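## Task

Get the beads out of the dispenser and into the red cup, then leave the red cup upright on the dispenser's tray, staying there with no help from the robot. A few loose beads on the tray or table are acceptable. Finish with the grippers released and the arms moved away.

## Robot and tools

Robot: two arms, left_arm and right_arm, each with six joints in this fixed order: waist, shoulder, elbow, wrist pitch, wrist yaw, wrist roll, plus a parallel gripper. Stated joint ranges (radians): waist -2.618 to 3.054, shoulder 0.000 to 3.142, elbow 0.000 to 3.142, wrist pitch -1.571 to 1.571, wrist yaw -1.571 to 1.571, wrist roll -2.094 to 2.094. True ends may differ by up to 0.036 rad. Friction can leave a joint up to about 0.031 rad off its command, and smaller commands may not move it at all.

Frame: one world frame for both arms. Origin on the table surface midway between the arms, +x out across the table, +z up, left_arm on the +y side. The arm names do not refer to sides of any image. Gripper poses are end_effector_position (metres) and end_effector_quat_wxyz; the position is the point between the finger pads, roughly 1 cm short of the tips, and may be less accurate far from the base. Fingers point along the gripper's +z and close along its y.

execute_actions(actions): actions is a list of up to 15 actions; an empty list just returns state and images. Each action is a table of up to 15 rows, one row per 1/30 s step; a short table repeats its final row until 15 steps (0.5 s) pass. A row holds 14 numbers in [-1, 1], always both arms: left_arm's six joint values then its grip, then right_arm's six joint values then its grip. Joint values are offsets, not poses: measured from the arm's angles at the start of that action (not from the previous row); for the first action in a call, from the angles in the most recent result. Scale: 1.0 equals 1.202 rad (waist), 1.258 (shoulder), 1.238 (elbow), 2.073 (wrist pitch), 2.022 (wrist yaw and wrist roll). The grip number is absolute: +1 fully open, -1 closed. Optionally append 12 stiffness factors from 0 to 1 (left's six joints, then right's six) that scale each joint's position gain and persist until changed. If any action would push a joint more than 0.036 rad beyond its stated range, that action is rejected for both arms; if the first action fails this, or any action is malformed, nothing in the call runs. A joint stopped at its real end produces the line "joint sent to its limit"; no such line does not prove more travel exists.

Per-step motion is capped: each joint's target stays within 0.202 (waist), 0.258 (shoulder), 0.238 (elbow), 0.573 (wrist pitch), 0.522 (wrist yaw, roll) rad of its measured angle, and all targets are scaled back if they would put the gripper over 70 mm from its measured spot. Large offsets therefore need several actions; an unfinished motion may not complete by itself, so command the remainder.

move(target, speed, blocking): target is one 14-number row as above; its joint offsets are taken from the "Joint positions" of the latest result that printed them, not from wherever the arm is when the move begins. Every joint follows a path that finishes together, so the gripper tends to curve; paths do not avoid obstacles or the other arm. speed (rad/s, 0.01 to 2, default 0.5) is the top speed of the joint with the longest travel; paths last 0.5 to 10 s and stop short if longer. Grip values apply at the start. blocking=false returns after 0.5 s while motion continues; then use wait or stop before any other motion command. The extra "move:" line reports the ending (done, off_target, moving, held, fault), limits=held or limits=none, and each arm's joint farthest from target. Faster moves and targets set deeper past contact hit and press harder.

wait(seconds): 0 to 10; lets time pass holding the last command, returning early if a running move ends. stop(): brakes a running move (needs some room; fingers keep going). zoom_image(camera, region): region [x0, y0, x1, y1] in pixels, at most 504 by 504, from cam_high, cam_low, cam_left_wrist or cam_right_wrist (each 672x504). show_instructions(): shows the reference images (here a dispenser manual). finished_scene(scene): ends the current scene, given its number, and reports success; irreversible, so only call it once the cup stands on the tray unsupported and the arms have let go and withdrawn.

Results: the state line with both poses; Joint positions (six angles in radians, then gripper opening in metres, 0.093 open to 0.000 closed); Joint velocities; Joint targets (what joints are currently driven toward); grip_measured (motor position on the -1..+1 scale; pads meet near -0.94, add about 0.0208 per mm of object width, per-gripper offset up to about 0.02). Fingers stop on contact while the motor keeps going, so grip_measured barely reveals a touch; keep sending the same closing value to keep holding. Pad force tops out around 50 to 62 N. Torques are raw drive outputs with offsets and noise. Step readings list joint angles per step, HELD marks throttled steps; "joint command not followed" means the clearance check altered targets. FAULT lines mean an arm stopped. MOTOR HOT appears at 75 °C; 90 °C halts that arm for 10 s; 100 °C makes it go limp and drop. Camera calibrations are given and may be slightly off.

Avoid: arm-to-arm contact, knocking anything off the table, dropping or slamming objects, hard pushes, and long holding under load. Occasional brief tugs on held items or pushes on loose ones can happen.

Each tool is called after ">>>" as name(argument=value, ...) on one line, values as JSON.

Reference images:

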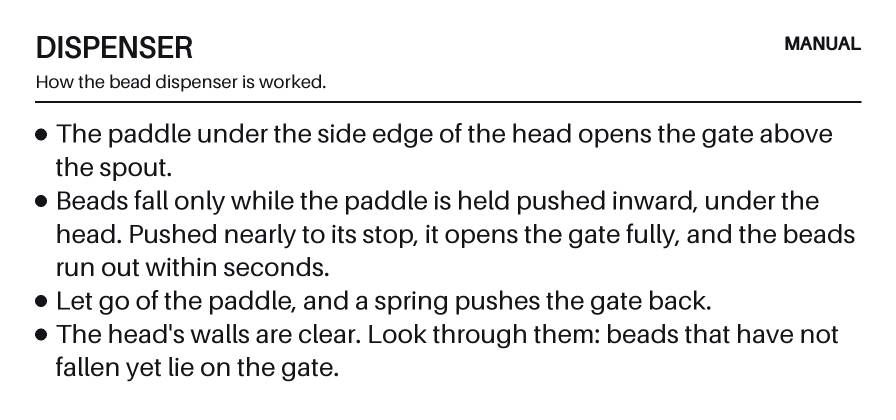

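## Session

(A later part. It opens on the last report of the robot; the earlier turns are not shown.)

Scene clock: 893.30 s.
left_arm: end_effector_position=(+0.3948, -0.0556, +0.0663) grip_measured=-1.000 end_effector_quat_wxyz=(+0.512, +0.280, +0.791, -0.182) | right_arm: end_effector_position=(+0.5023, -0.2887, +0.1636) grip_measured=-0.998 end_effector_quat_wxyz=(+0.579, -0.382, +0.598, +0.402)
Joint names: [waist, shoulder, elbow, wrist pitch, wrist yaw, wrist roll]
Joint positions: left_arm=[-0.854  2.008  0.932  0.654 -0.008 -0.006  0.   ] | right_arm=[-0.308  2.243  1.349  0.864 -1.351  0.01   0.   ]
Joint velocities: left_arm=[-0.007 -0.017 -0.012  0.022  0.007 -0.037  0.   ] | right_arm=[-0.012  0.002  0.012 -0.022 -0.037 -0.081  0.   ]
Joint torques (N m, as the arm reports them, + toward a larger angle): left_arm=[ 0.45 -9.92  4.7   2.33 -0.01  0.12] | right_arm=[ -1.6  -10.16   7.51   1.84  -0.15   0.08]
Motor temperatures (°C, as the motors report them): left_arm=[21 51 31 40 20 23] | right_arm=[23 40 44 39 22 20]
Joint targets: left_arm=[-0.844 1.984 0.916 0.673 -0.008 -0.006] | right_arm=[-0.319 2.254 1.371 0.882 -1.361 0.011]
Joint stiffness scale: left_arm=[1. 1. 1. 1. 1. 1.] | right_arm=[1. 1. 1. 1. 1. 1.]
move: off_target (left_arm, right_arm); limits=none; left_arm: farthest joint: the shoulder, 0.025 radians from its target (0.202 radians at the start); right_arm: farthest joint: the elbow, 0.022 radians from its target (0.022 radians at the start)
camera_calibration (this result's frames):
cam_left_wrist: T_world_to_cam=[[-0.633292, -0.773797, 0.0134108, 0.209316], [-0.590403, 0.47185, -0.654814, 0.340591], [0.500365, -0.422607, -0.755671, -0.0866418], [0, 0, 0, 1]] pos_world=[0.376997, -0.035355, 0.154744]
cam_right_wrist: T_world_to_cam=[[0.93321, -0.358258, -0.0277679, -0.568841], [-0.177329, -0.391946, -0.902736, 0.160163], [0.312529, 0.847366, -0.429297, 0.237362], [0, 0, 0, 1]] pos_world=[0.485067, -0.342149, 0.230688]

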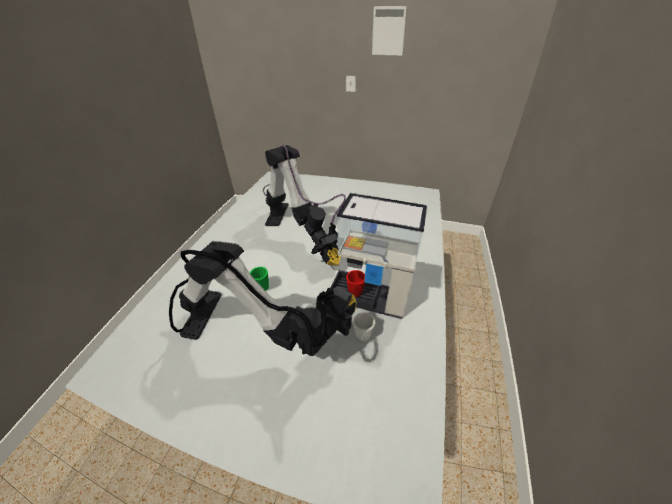

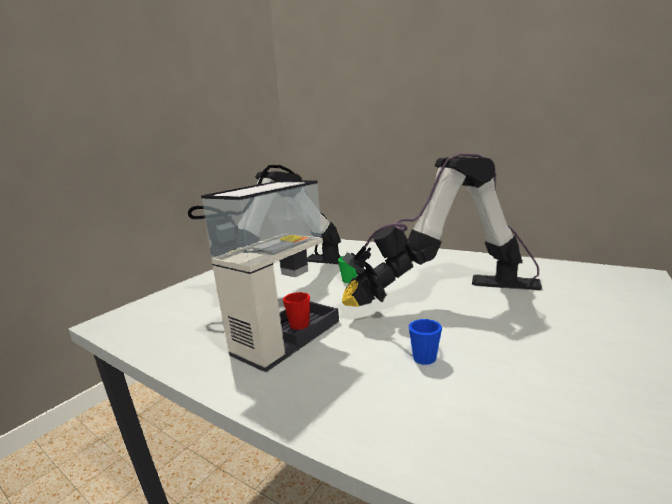

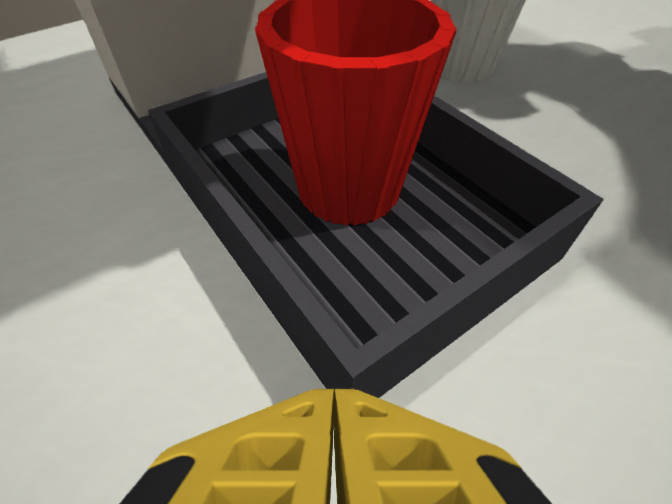

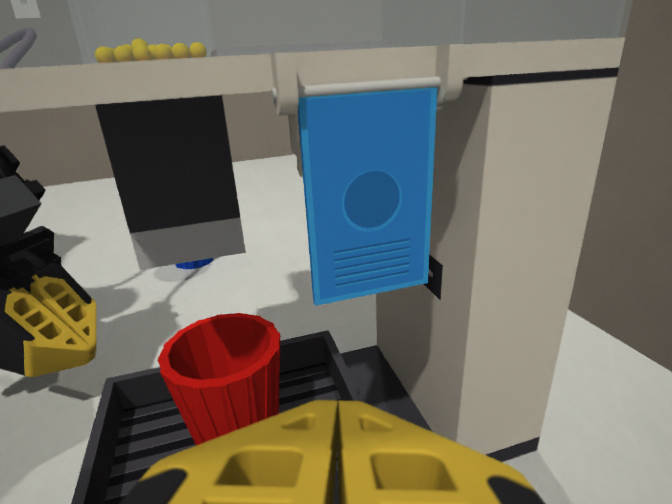

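>>> move(target=[0.128,-0.205,-0.147,0.07,0,0,-1, 0,0,0,0,0,0,-1], speed=0.6)

>>> move(target=[-0.03,0.1,0.41,-0.185,0,0,-1, 0,0,0,0,0,0,-1], speed=0.6)

Scene clock: 900.70 s.
left_arm: end_effector_position=(+0.4125, +0.0238, +0.1453) grip_measured=-1.000 end_effector_quat_wxyz=(+0.602, +0.205, +0.753, -0.166) | right_arm: end_effector_position=(+0.5023, -0.2887, +0.1636) grip_measured=-0.998 end_effector_quat_wxyz=(+0.579, -0.382, +0.598, +0.402)
Joint names: [waist, shoulder, elbow, wrist pitch, wrist yaw, wrist roll]
Joint positions: left_arm=[-0.706  1.768  0.766  0.781 -0.007 -0.006  0.   ] | right_arm=[-0.308  2.243  1.349  0.864 -1.351  0.01   0.   ]
Joint velocities: left_arm=[ 0.002  0.017  0.012 -0.022 -0.022  0.022  0.   ] | right_arm=[ 0.007  0.022  0.007 -0.022 -0.037 -0.051  0.   ]
Joint torques (N m, as the arm reports them, + toward a larger angle): left_arm=[ 0.22 -7.86  4.87  2.42 -0.03  0.12] | right_arm=[ -0.61 -10.88   6.05   1.63  -0.06   0.08]
Motor temperatures (°C, as the motors report them): left_arm=[21 51 31 40 20 23] | right_arm=[23 41 44 38 22 20]
Joint targets: left_arm=[-0.700 1.751 0.750 0.800 -0.007 -0.006] | right_arm=[-0.308 2.243 1.349 0.864 -1.351 0.010]
Joint stiffness scale: left_arm=[1. 1. 1. 1. 1. 1.] | right_arm=[1. 1. 1. 1. 1. 1.]
move: done; limits=none; left_arm: farthest joint: the shoulder, 0.018 radians from its target (0.258 radians at the start); right_arm: farthest joint: the waist, 0.000 radians from its target (0.000 radians at the start)
camera_calibration (this result's frames):
cam_left_wrist: T_world_to_cam=[[-0.514616, -0.857305, 0.0141128, 0.233837], [-0.528538, 0.30422, -0.792527, 0.363784], [0.675143, -0.415306, -0.609674, -0.0957219], [0, 0, 0, 1]] pos_world=[0.377236, 0.0500449, 0.226649]
cam_right_wrist: T_world_to_cam=[[0.93321, -0.358258, -0.0277679, -0.568841], [-0.177329, -0.391946, -0.902736, 0.160163], [0.312529, 0.847366, -0.429297, 0.237362], [0, 0, 0, 1]] pos_world=[0.485067, -0.342149, 0.230688]

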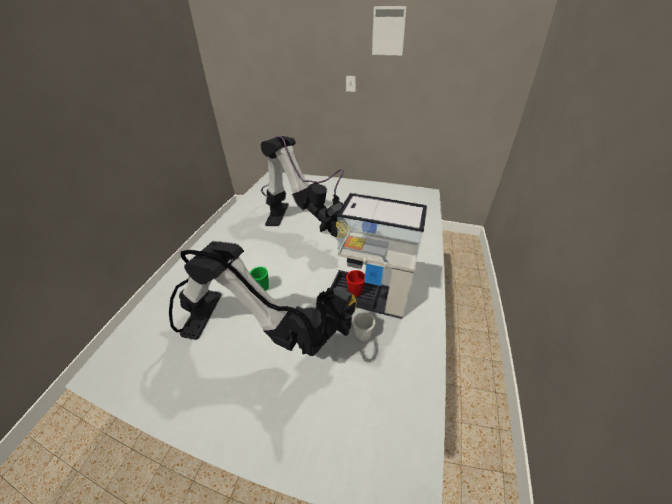

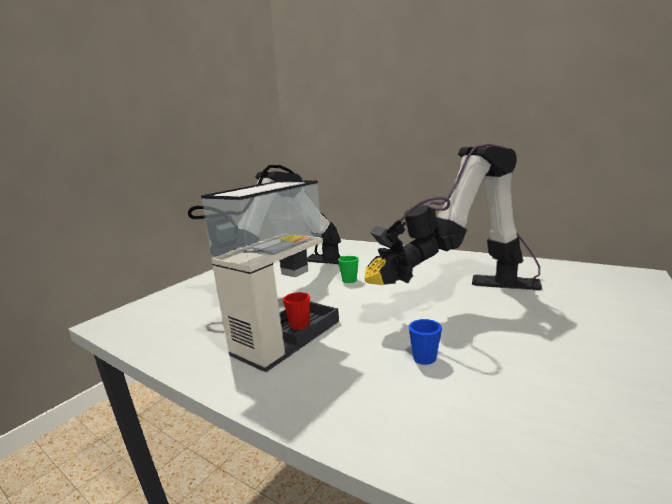

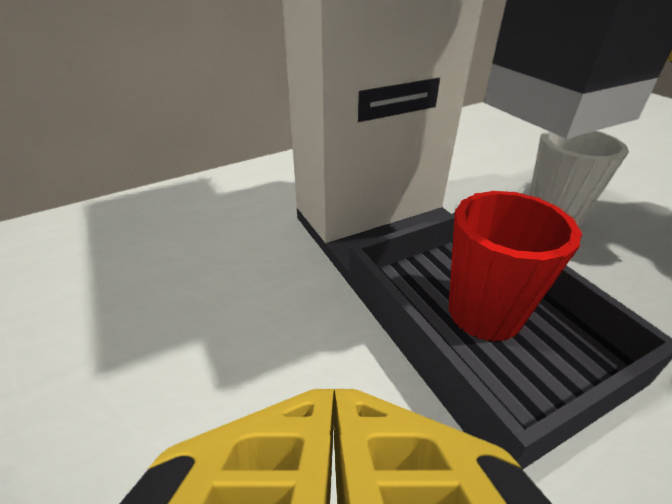

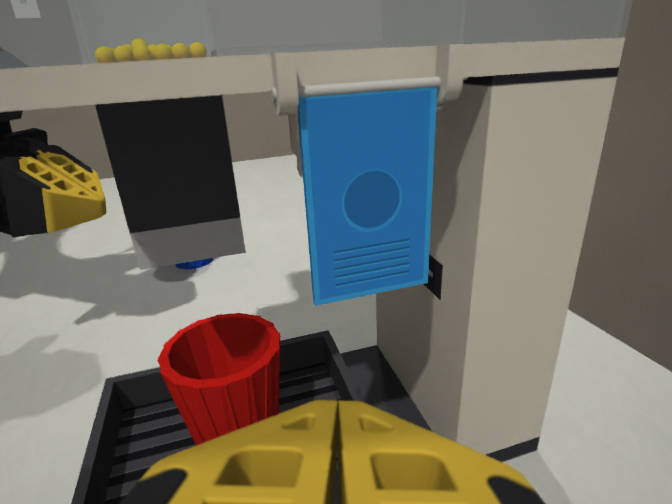

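Scene clock: 902.33 s.
left_arm: end_effector_position=(+0.4725, -0.0296, +0.2192) grip_measured=-1.000 end_effector_quat_wxyz=(+0.601, +0.214, +0.750, -0.174) | right_arm: end_effector_position=(+0.5023, -0.2887, +0.1636) grip_measured=-0.998 end_effector_quat_wxyz=(+0.579, -0.382, +0.598, +0.402)
Joint names: [waist, shoulder, elbow, wrist pitch, wrist yaw, wrist roll]
Joint positions: left_arm=[-0.731  1.875  1.255  0.401 -0.007 -0.006  0.   ] | right_arm=[-0.308  2.243  1.349  0.864 -1.351  0.01   0.   ]
Joint velocities: left_arm=[ 0.012 -0.007 -0.002  0.066 -0.066 -0.022  0.   ] | right_arm=[-0.022 -0.002 -0.022  0.007  0.022  0.007  0.   ]
Joint torques (N m, as the arm reports them, + toward a larger angle): left_arm=[-1.12 -7.22  8.33  2.21 -0.03  0.13] | right_arm=[ -0.64 -10.87   6.03   1.63  -0.06   0.07]
Motor temperatures (°C, as the motors report them): left_arm=[21 50 31 40 20 23] | right_arm=[23 41 44 38 22 20]
Joint targets: left_arm=[-0.742 1.894 1.274 0.397 -0.007 -0.006] | right_arm=[-0.308 2.243 1.349 0.864 -1.351 0.010]
Joint stiffness scale: left_arm=[1. 1. 1. 1. 1. 1.] | right_arm=[1. 1. 1. 1. 1. 1.]
move: done; limits=none; left_arm: farthest joint: the shoulder, 0.019 radians from its target (0.126 radians at the start); right_arm: farthest joint: the waist, 0.000 radians from its target (0.000 radians at the start)
camera_calibration (this result's frames):
cam_left_wrist: T_world_to_cam=[[-0.536702, -0.843654, 0.0141153, 0.228747], [-0.519194, 0.317013, -0.793688, 0.466544], [0.665123, -0.433302, -0.608161, -0.109435], [0, 0, 0, 1]] pos_world=[0.437783, -0.00233538, 0.300508]
cam_right_wrist: T_world_to_cam=[[0.93321, -0.358258, -0.0277679, -0.568841], [-0.177329, -0.391946, -0.902736, 0.160163], [0.312529, 0.847366, -0.429297, 0.237362], [0, 0, 0, 1]] pos_world=[0.485067, -0.342149, 0.230688]

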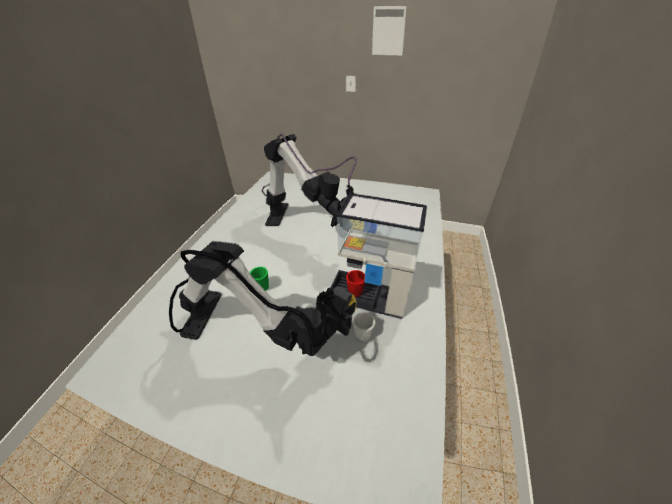

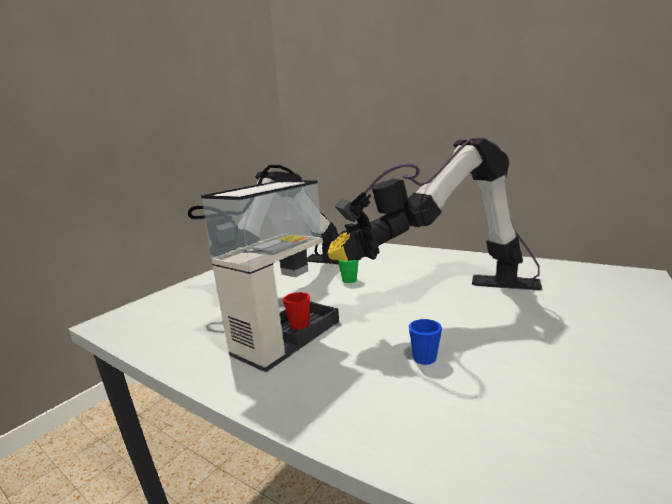

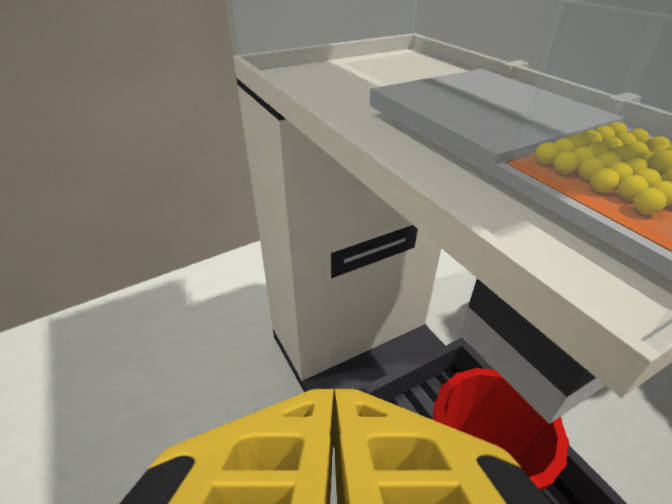

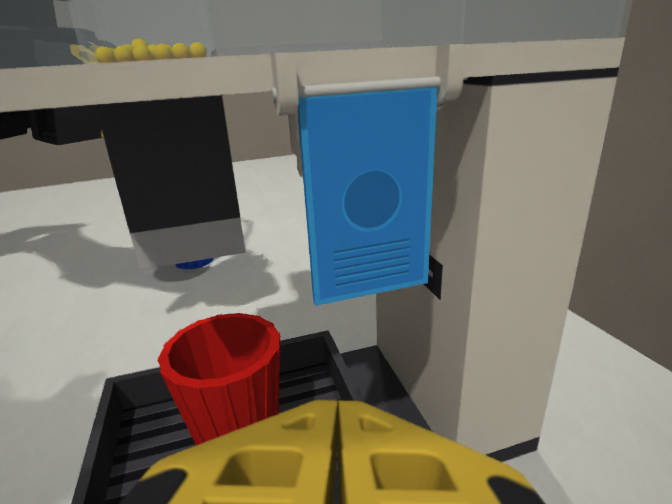

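>>> move(target=[0,0.072,0.228,-0.081,0,0,-1, 0,0,0,0,0,0,-1], speed=0.3)

Scene clock: 922.53 s.
left_arm: end_effector_position=(+0.5001, -0.0472, +0.2632) grip_measured=-1.000 end_effector_quat_wxyz=(+0.609, +0.212, +0.743, -0.177) | right_arm: end_effector_position=(+0.5023, -0.2887, +0.1636) grip_measured=-0.998 end_effector_quat_wxyz=(+0.579, -0.382, +0.598, +0.402)
Joint names: [waist, shoulder, elbow, wrist pitch, wrist yaw, wrist roll]
Joint positions: left_arm=[-0.731  1.948  1.515  0.238 -0.007 -0.006  0.   ] | right_arm=[-0.308  2.243  1.349  0.864 -1.351  0.01   0.   ]
Joint velocities: left_arm=[ 0.017 -0.002 -0.012  0.022  0.066  0.022  0.   ] | right_arm=[ 0.002 -0.017 -0.017 -0.066 -0.022 -0.007  0.   ]
Joint torques (N m, as the arm reports them, + toward a larger angle): left_arm=[-0.17 -8.19  8.79  2.18 -0.03  0.12] | right_arm=[ -0.62 -10.89   6.05   1.64  -0.05   0.08]
Motor temperatures (°C, as the motors report them): left_arm=[21 47 33 40 20 23] | right_arm=[23 43 43 37 22 20]
Joint targets: left_arm=[-0.731 1.965 1.537 0.234 -0.007 -0.006] | right_arm=[-0.308 2.243 1.349 0.864 -1.351 0.010]
Joint stiffness scale: left_arm=[1. 1. 1. 1. 1. 1.] | right_arm=[1. 1. 1. 1. 1. 1.]
move: off_target (left_arm); limits=none; left_arm: farthest joint: the elbow, 0.022 radians from its target (0.283 radians at the start); right_arm: farthest joint: the waist, 0.000 radians from its target (0.000 radians at the start)
camera_calibration (this result's frames):
cam_left_wrist: T_world_to_cam=[[-0.536974, -0.84348, 0.0141409, 0.228222], [-0.503746, 0.307157, -0.8074, 0.516802], [0.676682, -0.440677, -0.589835, -0.11962], [0, 0, 0, 1]] pos_world=[0.463831, -0.0189529, 0.343482]
cam_right_wrist: T_world_to_cam=[[0.93321, -0.358258, -0.0277679, -0.568841], [-0.177329, -0.391946, -0.902736, 0.160163], [0.312529, 0.847366, -0.429297, 0.237362], [0, 0, 0, 1]] pos_world=[0.485067, -0.342149, 0.230688]

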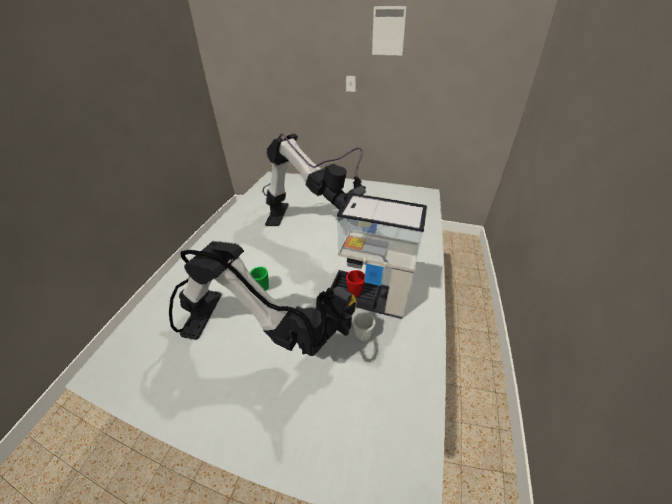

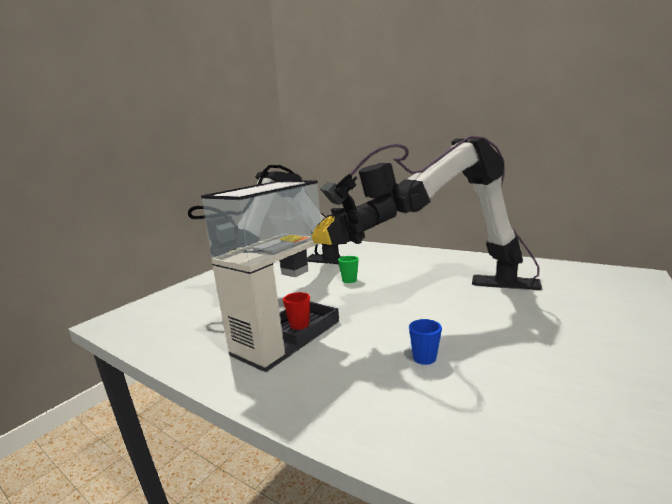

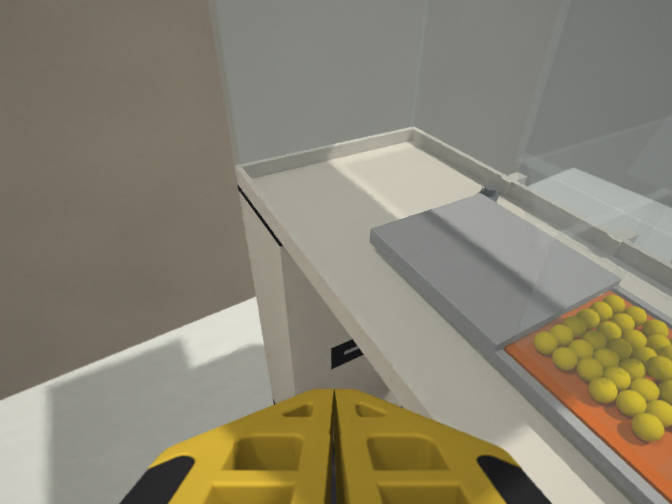

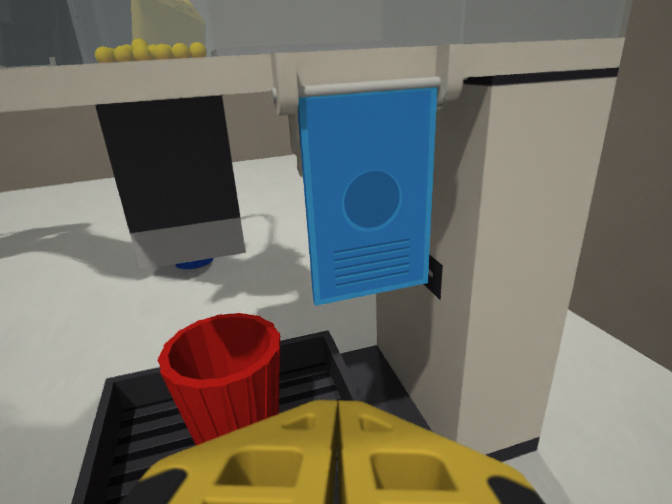

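>>> move(target=[-0.04,0.012,0.018,0,0,0,-1, 0,0,0,0,0,0,-1], speed=0.06)

Scene clock: 944.00 s.
left_arm: end_effector_position=(+0.4925, -0.0587, +0.2632) grip_measured=-1.000 end_effector_quat_wxyz=(+0.608, +0.218, +0.742, -0.180) | right_arm: end_effector_position=(+0.5023, -0.2887, +0.1636) grip_measured=-0.998 end_effector_quat_wxyz=(+0.579, -0.382, +0.598, +0.402)
Joint names: [waist, shoulder, elbow, wrist pitch, wrist yaw, wrist roll]
Joint positions: left_arm=[-0.758  1.948  1.515  0.237 -0.02  -0.006  0.   ] | right_arm=[-0.308  2.243  1.349  0.864 -1.351  0.01   0.   ]
Joint velocities: left_arm=[ 0.002  0.002  0.007  0.095 -0.022  0.022  0.   ] | right_arm=[-0.022  0.027 -0.002 -0.007 -0.022 -0.007  0.   ]
Joint torques (N m, as the arm reports them, + toward a larger angle): left_arm=[-1.67 -8.33  8.74  2.26  0.07  0.1 ] | right_arm=[ -0.61 -10.89   6.04   1.63  -0.05   0.07]
Motor temperatures (°C, as the motors report them): left_arm=[20 46 35 40 20 23] | right_arm=[23 45 42 37 22 20]
Joint targets: left_arm=[-0.779 1.964 1.537 0.238 -0.007 -0.006] | right_arm=[-0.308 2.243 1.349 0.864 -1.351 0.010]
Joint stiffness scale: left_arm=[1. 1. 1. 1. 1. 1.] | right_arm=[1. 1. 1. 1. 1. 1.]
move: off_target (left_arm); limits=none; left_arm: farthest joint: the elbow, 0.022 radians from its target (0.022 radians at the start); right_arm: farthest joint: the waist, 0.000 radians from its target (0.000 radians at the start)
camera_calibration (this result's frames):
cam_left_wrist: T_world_to_cam=[[-0.548722, -0.835923, 0.0116868, 0.221359], [-0.498563, 0.315984, -0.807211, 0.514385], [0.671073, -0.448761, -0.590148, -0.11727], [0, 0, 0, 1]] pos_world=[0.456614, -0.0301246, 0.343424]
cam_right_wrist: T_world_to_cam=[[0.93321, -0.358258, -0.0277679, -0.568841], [-0.177329, -0.391946, -0.902736, 0.160163], [0.312529, 0.847366, -0.429297, 0.237362], [0, 0, 0, 1]] pos_world=[0.485067, -0.342149, 0.230688]

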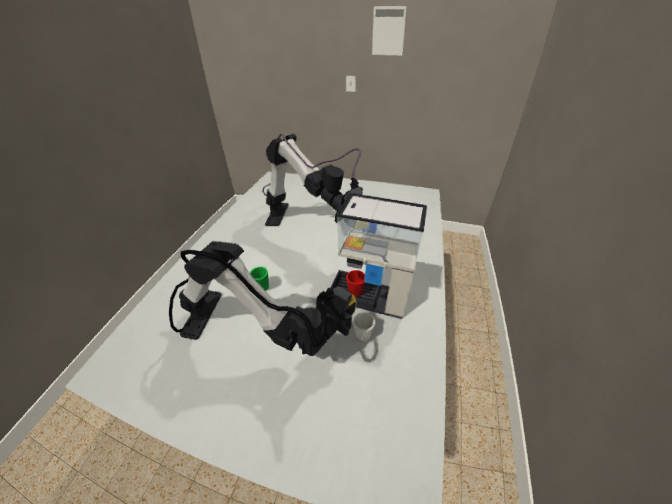

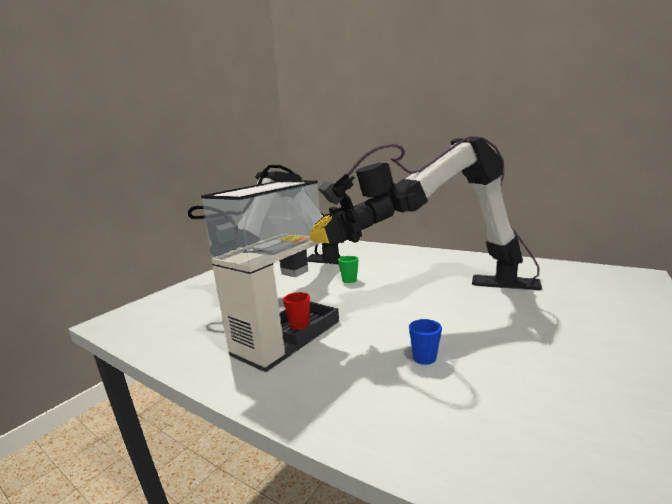

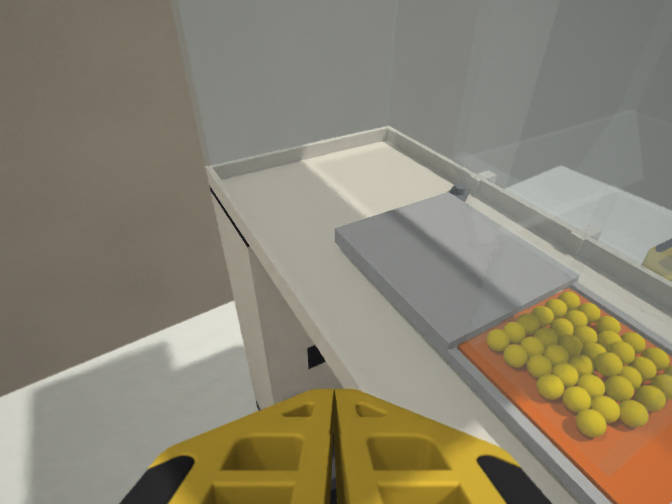

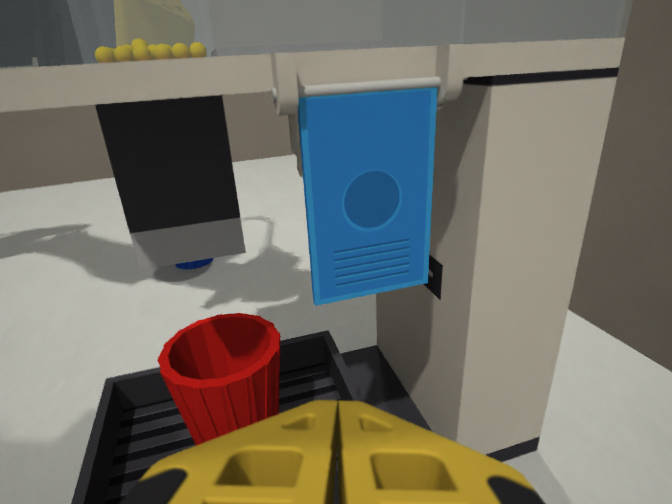

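>>> move(target=[-0.017,0.013,0.018,0,0.006,0,-1, 0.109,0.095,0.175,-0.033,0.042,0,-1], speed=0.25)

Scene clock: 961.13 s.
left_arm: end_effector_position=(+0.4927, -0.0584, +0.2632) grip_measured=-1.000 end_effector_quat_wxyz=(+0.609, +0.218, +0.742, -0.179) | right_arm: end_effector_position=(+0.5342, -0.2301, +0.1719) grip_measured=-0.998 end_effector_quat_wxyz=(+0.580, -0.407, +0.577, +0.407)
Joint names: [waist, shoulder, elbow, wrist pitch, wrist yaw, wrist roll]
Joint positions: left_arm=[-0.758  1.948  1.515  0.237 -0.022 -0.006  0.   ] | right_arm=[-0.183  2.34   1.545  0.809 -1.277  0.01   0.   ]
Joint velocities: left_arm=[-0.012 -0.002  0.002 -0.007 -0.051  0.022  0.   ] | right_arm=[-0.017  0.002 -0.002 -0.095  0.007 -0.007  0.   ]
Joint torques (N m, as the arm reports them, + toward a larger angle): left_arm=[-1.76 -8.18  8.73  2.26  0.1   0.15] | right_arm=[ -0.18 -10.41   7.75   1.52   0.09   0.08]
Motor temperatures (°C, as the motors report them): left_arm=[21 46 36 40 20 23] | right_arm=[23 46 42 37 22 20]
Joint targets: left_arm=[-0.778 1.965 1.537 0.237 -0.007 -0.006] | right_arm=[-0.177 2.362 1.566 0.796 -1.266 0.010]
Joint stiffness scale: left_arm=[1. 1. 1. 1. 1. 1.] | right_arm=[1. 1. 1. 1. 1. 1.]
move: off_target (left_arm, right_arm); limits=none; left_arm: farthest joint: the elbow, 0.022 radians from its target (0.022 radians at the start); right_arm: farthest joint: the shoulder, 0.022 radians from its target (0.120 radians at the start)
camera_calibration (this result's frames):
cam_left_wrist: T_world_to_cam=[[-0.54716, -0.836952, 0.0113151, 0.220948], [-0.498985, 0.3153, -0.807217, 0.514558], [0.672034, -0.447323, -0.590146, -0.117655], [0, 0, 0, 1]] pos_world=[0.456719, -0.0299468, 0.343427]
cam_right_wrist: T_world_to_cam=[[0.950703, -0.309788, 0.0139608, -0.582764], [-0.118483, -0.404477, -0.906841, 0.162667], [0.286576, 0.860482, -0.421242, 0.196823], [0, 0, 0, 1]] pos_world=[0.516905, -0.284101, 0.238559]

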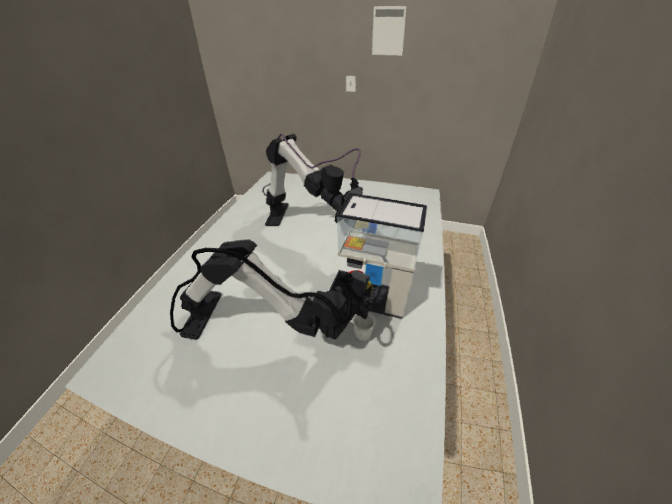

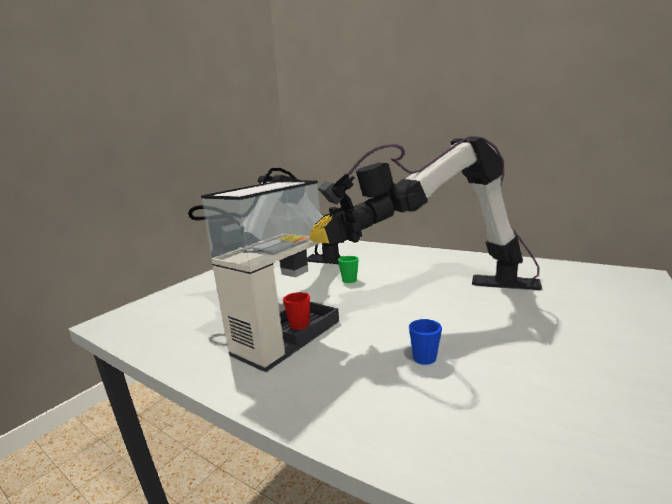

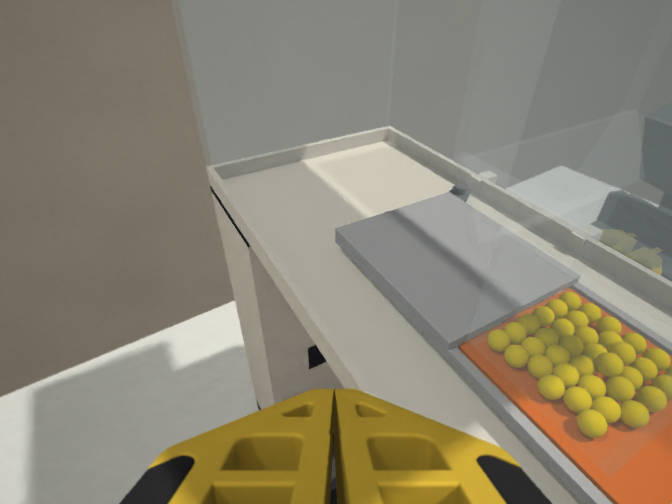

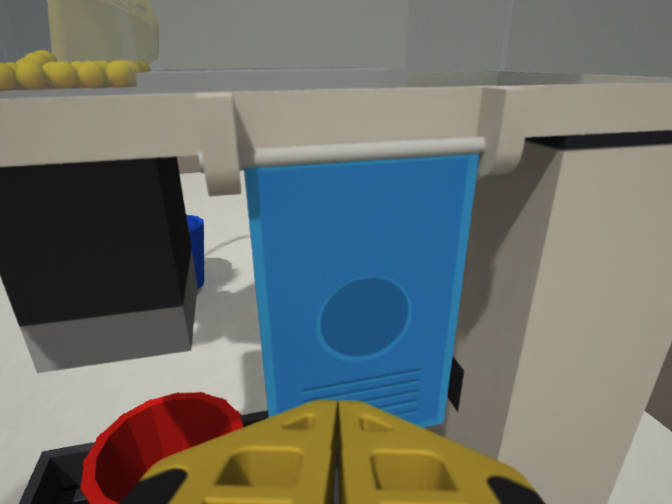

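>>> move(target=[-0.017,0.013,0.018,0,0.007,0,-1, 0.044,0.04,0.06,-0.019,0.005,0,-1], speed=0.08)

Scene clock: 979.97 s.
left_arm: end_effector_position=(+0.4925, -0.0588, +0.2632) grip_measured=-1.000 end_effector_quat_wxyz=(+0.609, +0.218, +0.742, -0.180) | right_arm: end_effector_position=(+0.5375, -0.2105, +0.1746) grip_measured=-0.998 end_effector_quat_wxyz=(+0.575, -0.419, +0.567, +0.415)
Joint names: [waist, shoulder, elbow, wrist pitch, wrist yaw, wrist roll]
Joint positions: left_arm=[-0.759  1.948  1.515  0.237 -0.022 -0.006  0.   ] | right_arm=[-0.147  2.365  1.599  0.788 -1.276  0.01   0.   ]
Joint velocities: left_arm=[ 0.002 -0.002 -0.002 -0.081  0.007  0.037  0.   ] | right_arm=[-0.002  0.002 -0.017  0.022  0.037 -0.066  0.   ]
Joint torques (N m, as the arm reports them, + toward a larger angle): left_arm=[-1.75 -8.18  8.72  2.24  0.11  0.13] | right_arm=[  0.79 -10.38   7.79   1.46   0.08   0.08]
Motor temperatures (°C, as the motors report them): left_arm=[21 46 37 41 20 23] | right_arm=[23 46 43 36 22 20]
Joint targets: left_arm=[-0.778 1.965 1.537 0.237 -0.008 -0.006] | right_arm=[-0.130 2.391 1.619 0.769 -1.267 0.010]
Joint stiffness scale: left_arm=[1. 1. 1. 1. 1. 1.] | right_arm=[1. 1. 1. 1. 1. 1.]
move: off_target (left_arm, right_arm); limits=none; left_arm: farthest joint: the elbow, 0.022 radians from its target (0.022 radians at the start); right_arm: farthest joint: the shoulder, 0.025 radians from its target (0.050 radians at the start)
camera_calibration (this result's frames):
cam_left_wrist: T_world_to_cam=[[-0.547485, -0.83674, 0.0112407, 0.220745], [-0.498829, 0.315543, -0.807219, 0.51449], [0.671885, -0.447548, -0.590145, -0.117593], [0, 0, 0, 1]] pos_world=[0.456506, -0.0302662, 0.343427]
cam_right_wrist: T_world_to_cam=[[0.960942, -0.27587, 0.022057, -0.579658], [-0.0964483, -0.408529, -0.907635, 0.160877], [0.2594, 0.870057, -0.41918, 0.196387], [0, 0, 0, 1]] pos_world=[0.521591, -0.265056, 0.241125]

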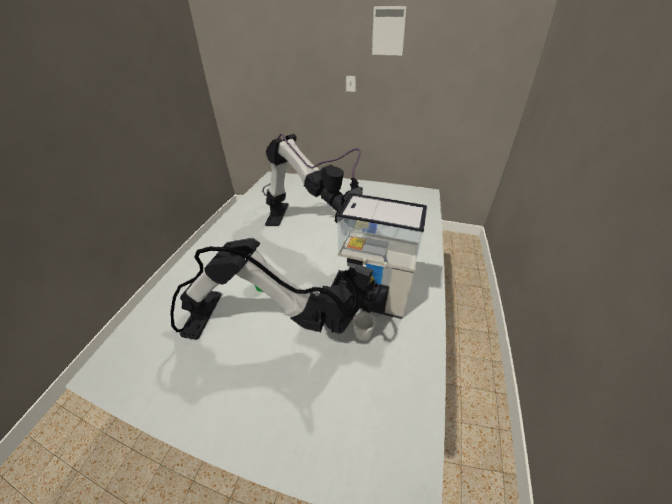

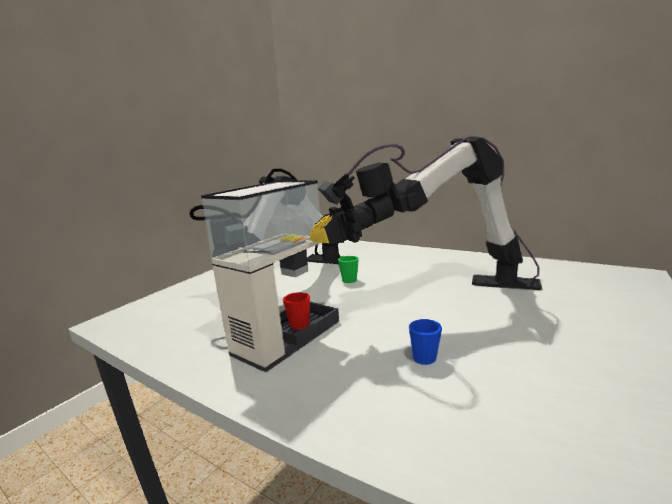

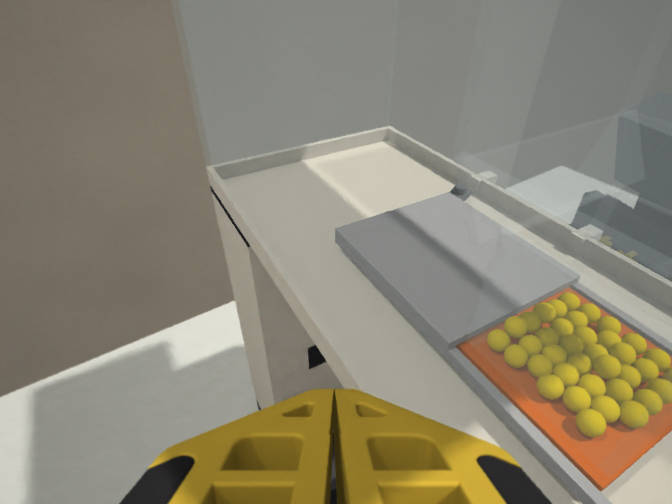

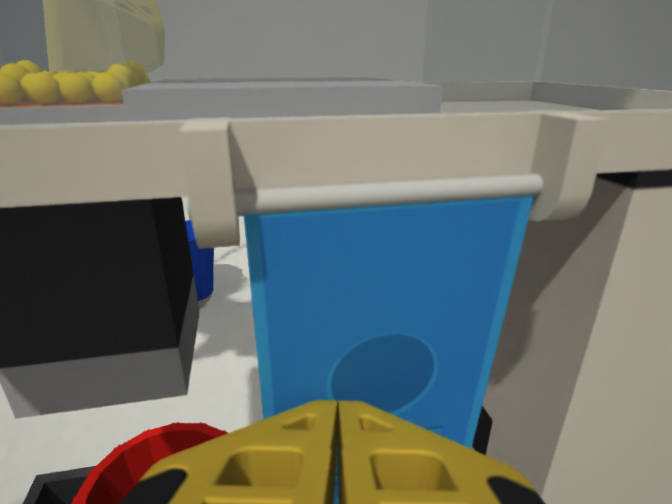

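>>> move(target=[-0.017,0.013,0.018,0,0.007,0,-1, 0.07,0.04,0.062,-0.018,0.005,0,-1], speed=0.08)

Scene clock: 986.57 s.
left_arm: end_effector_position=(+0.4935, -0.0572, +0.2631) grip_measured=-1.000 end_effector_quat_wxyz=(+0.610, +0.214, +0.743, -0.175) | right_arm: end_effector_position=(+0.5419, -0.1904, +0.1782) grip_measured=-0.998 end_effector_quat_wxyz=(+0.573, -0.428, +0.558, +0.420)
Joint names: [waist, shoulder, elbow, wrist pitch, wrist yaw, wrist roll]
Joint positions: left_arm=[-0.759  1.948  1.515  0.237 -0.033 -0.006  0.   ] | right_arm=[-0.109  2.39   1.655  0.769 -1.263  0.01   0.   ]
Joint velocities: left_arm=[-0.022 -0.022 -0.017 -0.022 -0.081 -0.022  0.   ] | right_arm=[ 0.007 -0.002 -0.007 -0.037 -0.022  0.007  0.   ]
Joint torques (N m, as the arm reports them, + toward a larger angle): left_arm=[-1.8  -8.15  8.7   2.23  0.2   0.16] | right_arm=[  3.51 -10.64   7.88   1.47  -0.04   0.08]
Motor temperatures (°C, as the motors report them): left_arm=[21 46 37 41 20 23] | right_arm=[23 46 43 36 22 20]
Joint targets: left_arm=[-0.779 1.965 1.537 0.238 -0.008 -0.006] | right_arm=[-0.063 2.415 1.676 0.751 -1.266 0.010]
Joint stiffness scale: left_arm=[1. 1. 1. 1. 1. 1.] | right_arm=[1. 1. 1. 1. 1. 1.]
move: off_target (left_arm, right_arm); limits=none; left_arm: farthest joint: the wrist yaw, 0.025 radians from its target (0.014 radians at the start); right_arm: farthest joint: the waist, 0.046 radians from its target (0.084 radians at the start)
camera_calibration (this result's frames):
cam_left_wrist: T_world_to_cam=[[-0.538384, -0.842651, 0.00907464, 0.218349], [-0.50151, 0.311732, -0.807038, 0.515476], [0.677223, -0.439047, -0.59043, -0.119669], [0, 0, 0, 1]] pos_world=[0.457115, -0.0292386, 0.343371]
cam_right_wrist: T_world_to_cam=[[0.967064, -0.25234, 0.0333492, -0.579276], [-0.0757108, -0.410263, -0.908819, 0.161432], [0.243013, 0.876361, -0.415855, 0.188756], [0, 0, 0, 1]] pos_world=[0.526549, -0.245363, 0.244526]

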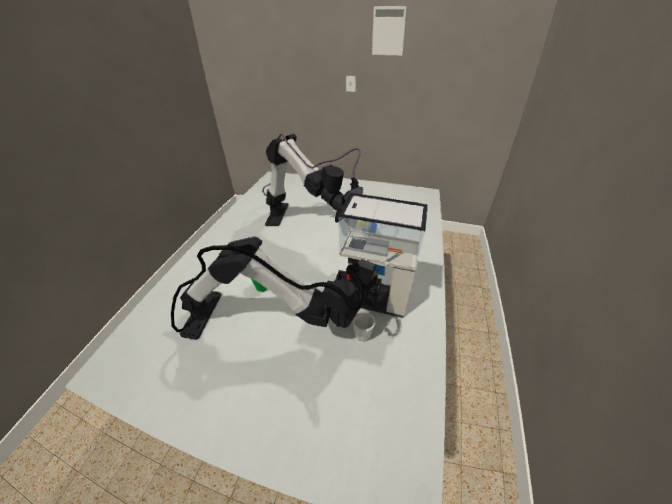

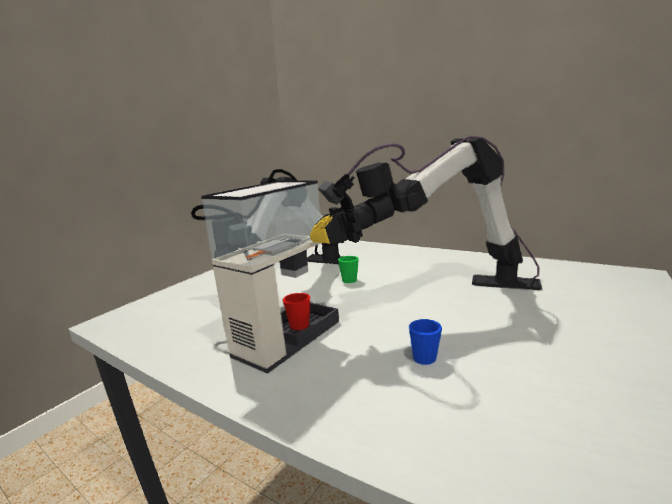

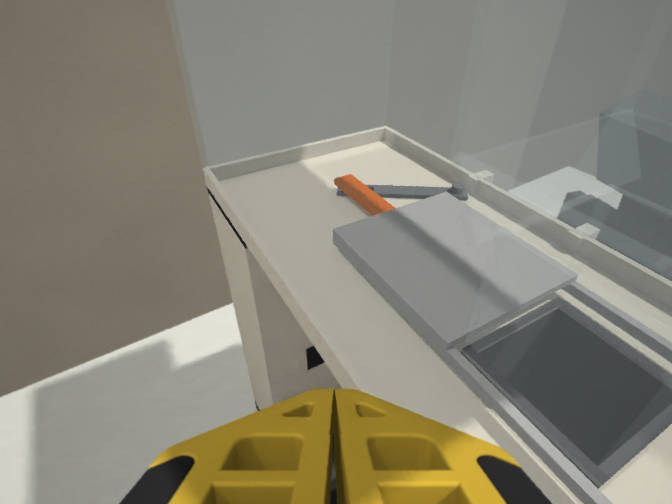

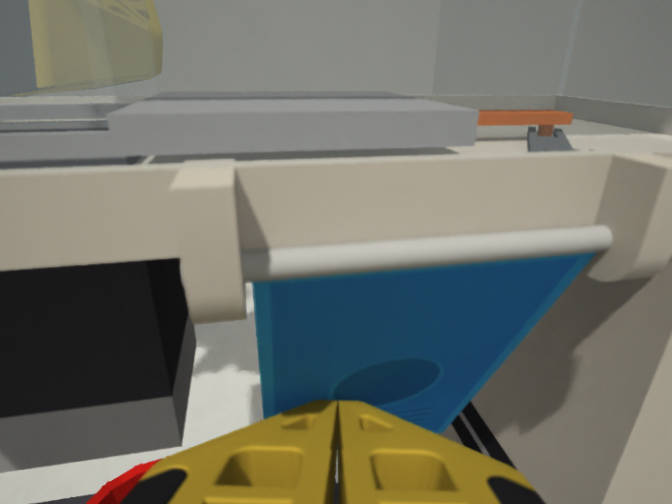

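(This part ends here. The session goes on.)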